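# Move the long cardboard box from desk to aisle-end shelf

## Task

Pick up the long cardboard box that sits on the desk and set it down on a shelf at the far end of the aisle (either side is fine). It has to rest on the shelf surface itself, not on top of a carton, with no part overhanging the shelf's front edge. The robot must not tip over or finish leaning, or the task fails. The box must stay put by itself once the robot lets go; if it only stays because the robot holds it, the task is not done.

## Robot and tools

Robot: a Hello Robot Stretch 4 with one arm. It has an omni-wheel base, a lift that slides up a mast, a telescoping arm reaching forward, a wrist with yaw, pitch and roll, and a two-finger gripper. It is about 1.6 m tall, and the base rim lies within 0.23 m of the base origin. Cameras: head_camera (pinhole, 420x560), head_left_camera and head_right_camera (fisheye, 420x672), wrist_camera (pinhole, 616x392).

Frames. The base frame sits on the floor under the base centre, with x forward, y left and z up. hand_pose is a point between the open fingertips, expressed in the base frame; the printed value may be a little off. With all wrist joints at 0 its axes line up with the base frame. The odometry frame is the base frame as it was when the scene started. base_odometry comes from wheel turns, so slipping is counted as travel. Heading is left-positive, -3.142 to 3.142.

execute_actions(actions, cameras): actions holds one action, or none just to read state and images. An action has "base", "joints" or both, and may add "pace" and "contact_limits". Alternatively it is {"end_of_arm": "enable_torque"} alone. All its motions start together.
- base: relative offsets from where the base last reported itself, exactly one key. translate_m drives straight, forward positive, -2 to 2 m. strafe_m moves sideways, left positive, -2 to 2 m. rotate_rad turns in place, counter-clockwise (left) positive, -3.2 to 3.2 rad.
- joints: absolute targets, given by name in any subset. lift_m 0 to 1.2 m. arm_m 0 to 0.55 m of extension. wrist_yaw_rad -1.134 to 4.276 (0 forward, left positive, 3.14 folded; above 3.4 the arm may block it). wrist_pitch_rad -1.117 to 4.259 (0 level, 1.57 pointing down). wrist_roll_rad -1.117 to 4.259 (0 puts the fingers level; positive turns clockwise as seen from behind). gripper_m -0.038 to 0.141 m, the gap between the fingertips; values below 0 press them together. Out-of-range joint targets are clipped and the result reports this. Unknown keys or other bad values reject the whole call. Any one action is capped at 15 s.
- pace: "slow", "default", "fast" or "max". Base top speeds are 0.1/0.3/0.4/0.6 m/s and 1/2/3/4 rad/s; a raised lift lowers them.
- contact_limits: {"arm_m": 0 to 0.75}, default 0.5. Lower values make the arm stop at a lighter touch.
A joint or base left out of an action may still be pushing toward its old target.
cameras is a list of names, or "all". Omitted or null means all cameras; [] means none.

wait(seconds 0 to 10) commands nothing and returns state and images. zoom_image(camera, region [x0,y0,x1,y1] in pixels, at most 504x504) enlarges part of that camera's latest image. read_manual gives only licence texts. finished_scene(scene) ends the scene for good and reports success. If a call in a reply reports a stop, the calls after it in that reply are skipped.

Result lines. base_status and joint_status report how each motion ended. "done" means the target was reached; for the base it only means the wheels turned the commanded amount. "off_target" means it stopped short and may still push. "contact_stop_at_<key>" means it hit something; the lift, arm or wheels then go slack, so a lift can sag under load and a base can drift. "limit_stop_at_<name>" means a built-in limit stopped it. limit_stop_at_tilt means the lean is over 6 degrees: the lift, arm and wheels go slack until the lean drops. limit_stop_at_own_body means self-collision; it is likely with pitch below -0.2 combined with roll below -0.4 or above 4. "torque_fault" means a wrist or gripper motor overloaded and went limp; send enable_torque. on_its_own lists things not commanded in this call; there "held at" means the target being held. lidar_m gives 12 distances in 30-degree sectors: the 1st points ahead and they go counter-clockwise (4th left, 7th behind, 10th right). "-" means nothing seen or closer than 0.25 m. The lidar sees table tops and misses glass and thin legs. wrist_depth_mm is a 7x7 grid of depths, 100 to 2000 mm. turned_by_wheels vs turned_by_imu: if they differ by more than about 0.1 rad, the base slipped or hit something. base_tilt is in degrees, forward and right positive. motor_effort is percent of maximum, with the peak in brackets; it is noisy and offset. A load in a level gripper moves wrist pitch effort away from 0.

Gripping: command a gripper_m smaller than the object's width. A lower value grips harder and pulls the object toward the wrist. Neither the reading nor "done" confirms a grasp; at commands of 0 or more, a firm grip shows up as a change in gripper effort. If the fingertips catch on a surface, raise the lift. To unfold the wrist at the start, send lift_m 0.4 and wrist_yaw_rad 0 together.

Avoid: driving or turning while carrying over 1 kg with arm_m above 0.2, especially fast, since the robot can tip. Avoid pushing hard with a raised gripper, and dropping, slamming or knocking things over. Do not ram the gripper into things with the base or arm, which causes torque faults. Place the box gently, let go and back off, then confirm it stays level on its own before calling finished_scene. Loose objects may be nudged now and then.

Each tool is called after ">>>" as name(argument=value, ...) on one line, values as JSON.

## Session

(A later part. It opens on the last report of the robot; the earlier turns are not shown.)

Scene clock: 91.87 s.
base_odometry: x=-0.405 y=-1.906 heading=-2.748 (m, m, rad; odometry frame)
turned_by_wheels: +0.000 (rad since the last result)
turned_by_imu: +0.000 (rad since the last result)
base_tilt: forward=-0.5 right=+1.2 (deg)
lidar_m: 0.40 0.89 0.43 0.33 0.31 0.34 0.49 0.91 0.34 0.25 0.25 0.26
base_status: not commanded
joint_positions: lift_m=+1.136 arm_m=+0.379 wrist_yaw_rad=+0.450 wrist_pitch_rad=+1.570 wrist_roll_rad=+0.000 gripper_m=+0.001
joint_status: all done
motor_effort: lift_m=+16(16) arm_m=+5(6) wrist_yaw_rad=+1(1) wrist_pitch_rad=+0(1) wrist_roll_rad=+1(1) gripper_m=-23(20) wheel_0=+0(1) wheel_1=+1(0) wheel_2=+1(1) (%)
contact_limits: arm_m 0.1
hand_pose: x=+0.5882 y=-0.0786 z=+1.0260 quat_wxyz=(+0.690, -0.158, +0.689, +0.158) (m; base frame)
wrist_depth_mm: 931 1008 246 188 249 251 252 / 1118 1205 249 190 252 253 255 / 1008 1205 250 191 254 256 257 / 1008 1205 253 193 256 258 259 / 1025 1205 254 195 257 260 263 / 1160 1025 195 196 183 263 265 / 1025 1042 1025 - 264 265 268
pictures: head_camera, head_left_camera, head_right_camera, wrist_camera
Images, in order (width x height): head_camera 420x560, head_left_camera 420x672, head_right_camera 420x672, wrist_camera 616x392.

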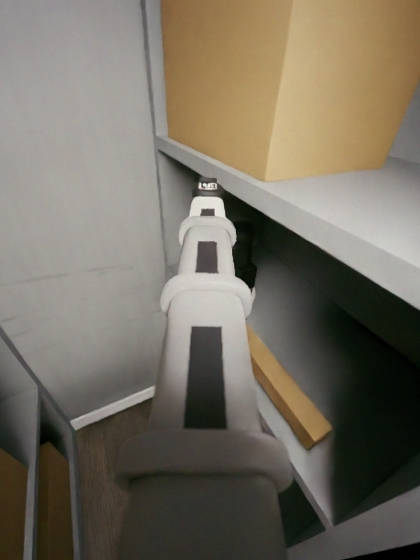

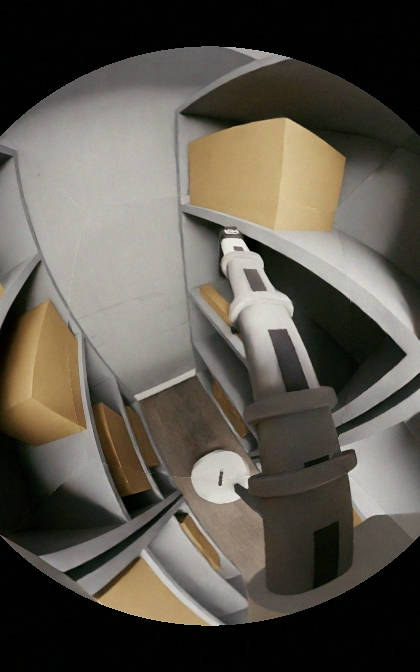

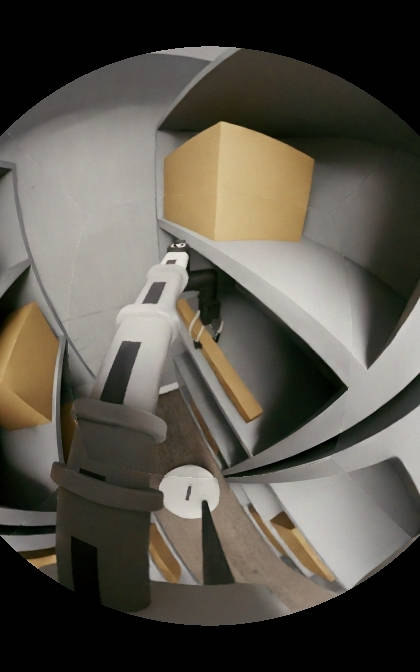

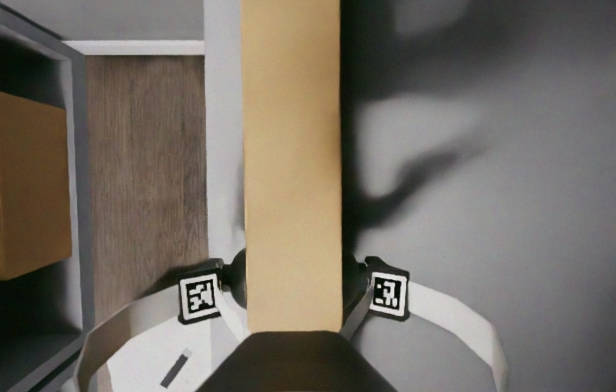

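3 cm margin. Release, then pitch the fingers clear.

>>> execute_actions(actions=[{"joints":{"gripper_m":0.11},"pace":"slow"}], cameras=[])

>>> execute_actions(actions=[{"joints":{"wrist_pitch_rad":0.8}}], cameras=["wrist_camera","head_right_camera"])

Scene clock: 99.07 s.
base_odometry: x=-0.405 y=-1.906 heading=-2.748 (m, m, rad; odometry frame)
turned_by_wheels: +0.000 (rad since the last result)
turned_by_imu: +0.000 (rad since the last result)
base_tilt: forward=-0.5 right=+1.4 (deg)
lidar_m: 0.41 0.89 0.43 0.33 0.31 0.34 0.51 0.90 0.34 0.25 0.25 0.27
base_status: not commanded
joint_positions: lift_m=+1.136 arm_m=+0.379 wrist_yaw_rad=+0.450 wrist_pitch_rad=+1.570 wrist_roll_rad=+0.000 gripper_m=+0.110
joint_status: all done
motor_effort: lift_m=+16(16) arm_m=+5(5) wrist_yaw_rad=+1(1) wrist_pitch_rad=+0(0) wrist_roll_rad=+1(0) gripper_m=-2(23) wheel_0=+0(0) wheel_1=+0(0) wheel_2=+1(1) (%)
hand_pose: x=+0.5881 y=-0.0786 z=+1.0260 quat_wxyz=(+0.690, -0.158, +0.689, +0.158) (m; base frame)
wrist_depth_mm: 946 991 246 199 250 251 253 / 1118 1205 249 202 251 253 255 / 1008 1205 252 203 255 256 258 / 1025 1205 253 206 256 258 259 / 1008 1255 256 207 258 260 263 / 1182 1025 256 208 260 263 265 / 1042 1042 1025 - 263 266 267
pictures: none
No camera images: the call's "cameras" was empty. Leave "cameras" out to get every camera's image.

Scene clock: 100.07 s.
base_odometry: x=-0.405 y=-1.906 heading=-2.748 (m, m, rad; odometry frame)
turned_by_wheels: +0.000 (rad since the last result)
turned_by_imu: +0.000 (rad since the last result)
base_tilt: forward=-0.4 right=+1.2 (deg)
lidar_m: 0.37 0.88 0.43 0.32 0.31 0.34 0.50 0.89 0.36 0.25 0.25 0.25
base_status: not commanded
joint_positions: lift_m=+1.136 arm_m=+0.379 wrist_yaw_rad=+0.450 wrist_pitch_rad=+0.802 wrist_roll_rad=+0.000 gripper_m=+0.110
joint_status: all done
motor_effort: lift_m=+16(16) arm_m=+5(5) wrist_yaw_rad=+0(1) wrist_pitch_rad=-6(10) wrist_roll_rad=+1(1) gripper_m=+1(1) wheel_0=+1(1) wheel_1=+0(0) wheel_2=+1(1) (%)
hand_pose: x=+0.7686 y=+0.0085 z=+1.1071 quat_wxyz=(+0.897, -0.087, +0.381, +0.205) (m; base frame)
wrist_depth_mm: 357 362 345 314 317 317 319 / 404 407 389 355 355 362 359 / 459 466 455 404 410 410 415 / 535 544 535 407 410 413 415 / 640 621 609 310 364 364 368 / 809 741 317 273 314 327 329 / 991 1042 1042 - 297 298 298
pictures: head_right_camera, wrist_camera
Images, in order (width x height): head_right_camera 420x672, wrist_camera 616x392.

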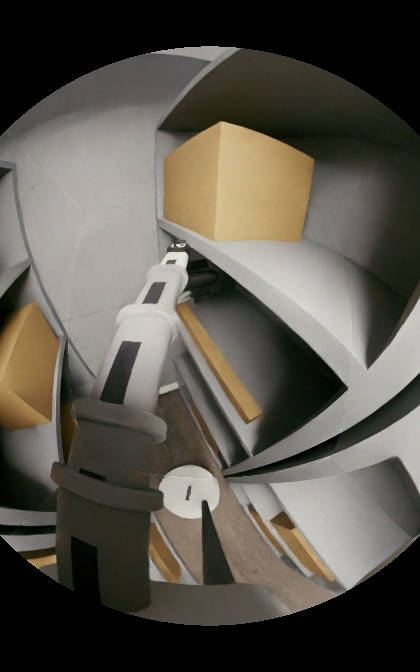

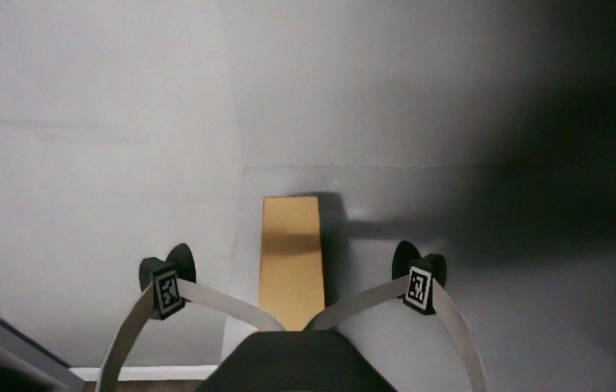

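>>> finished_scene(scene=1)

The scene is finished: the task was done.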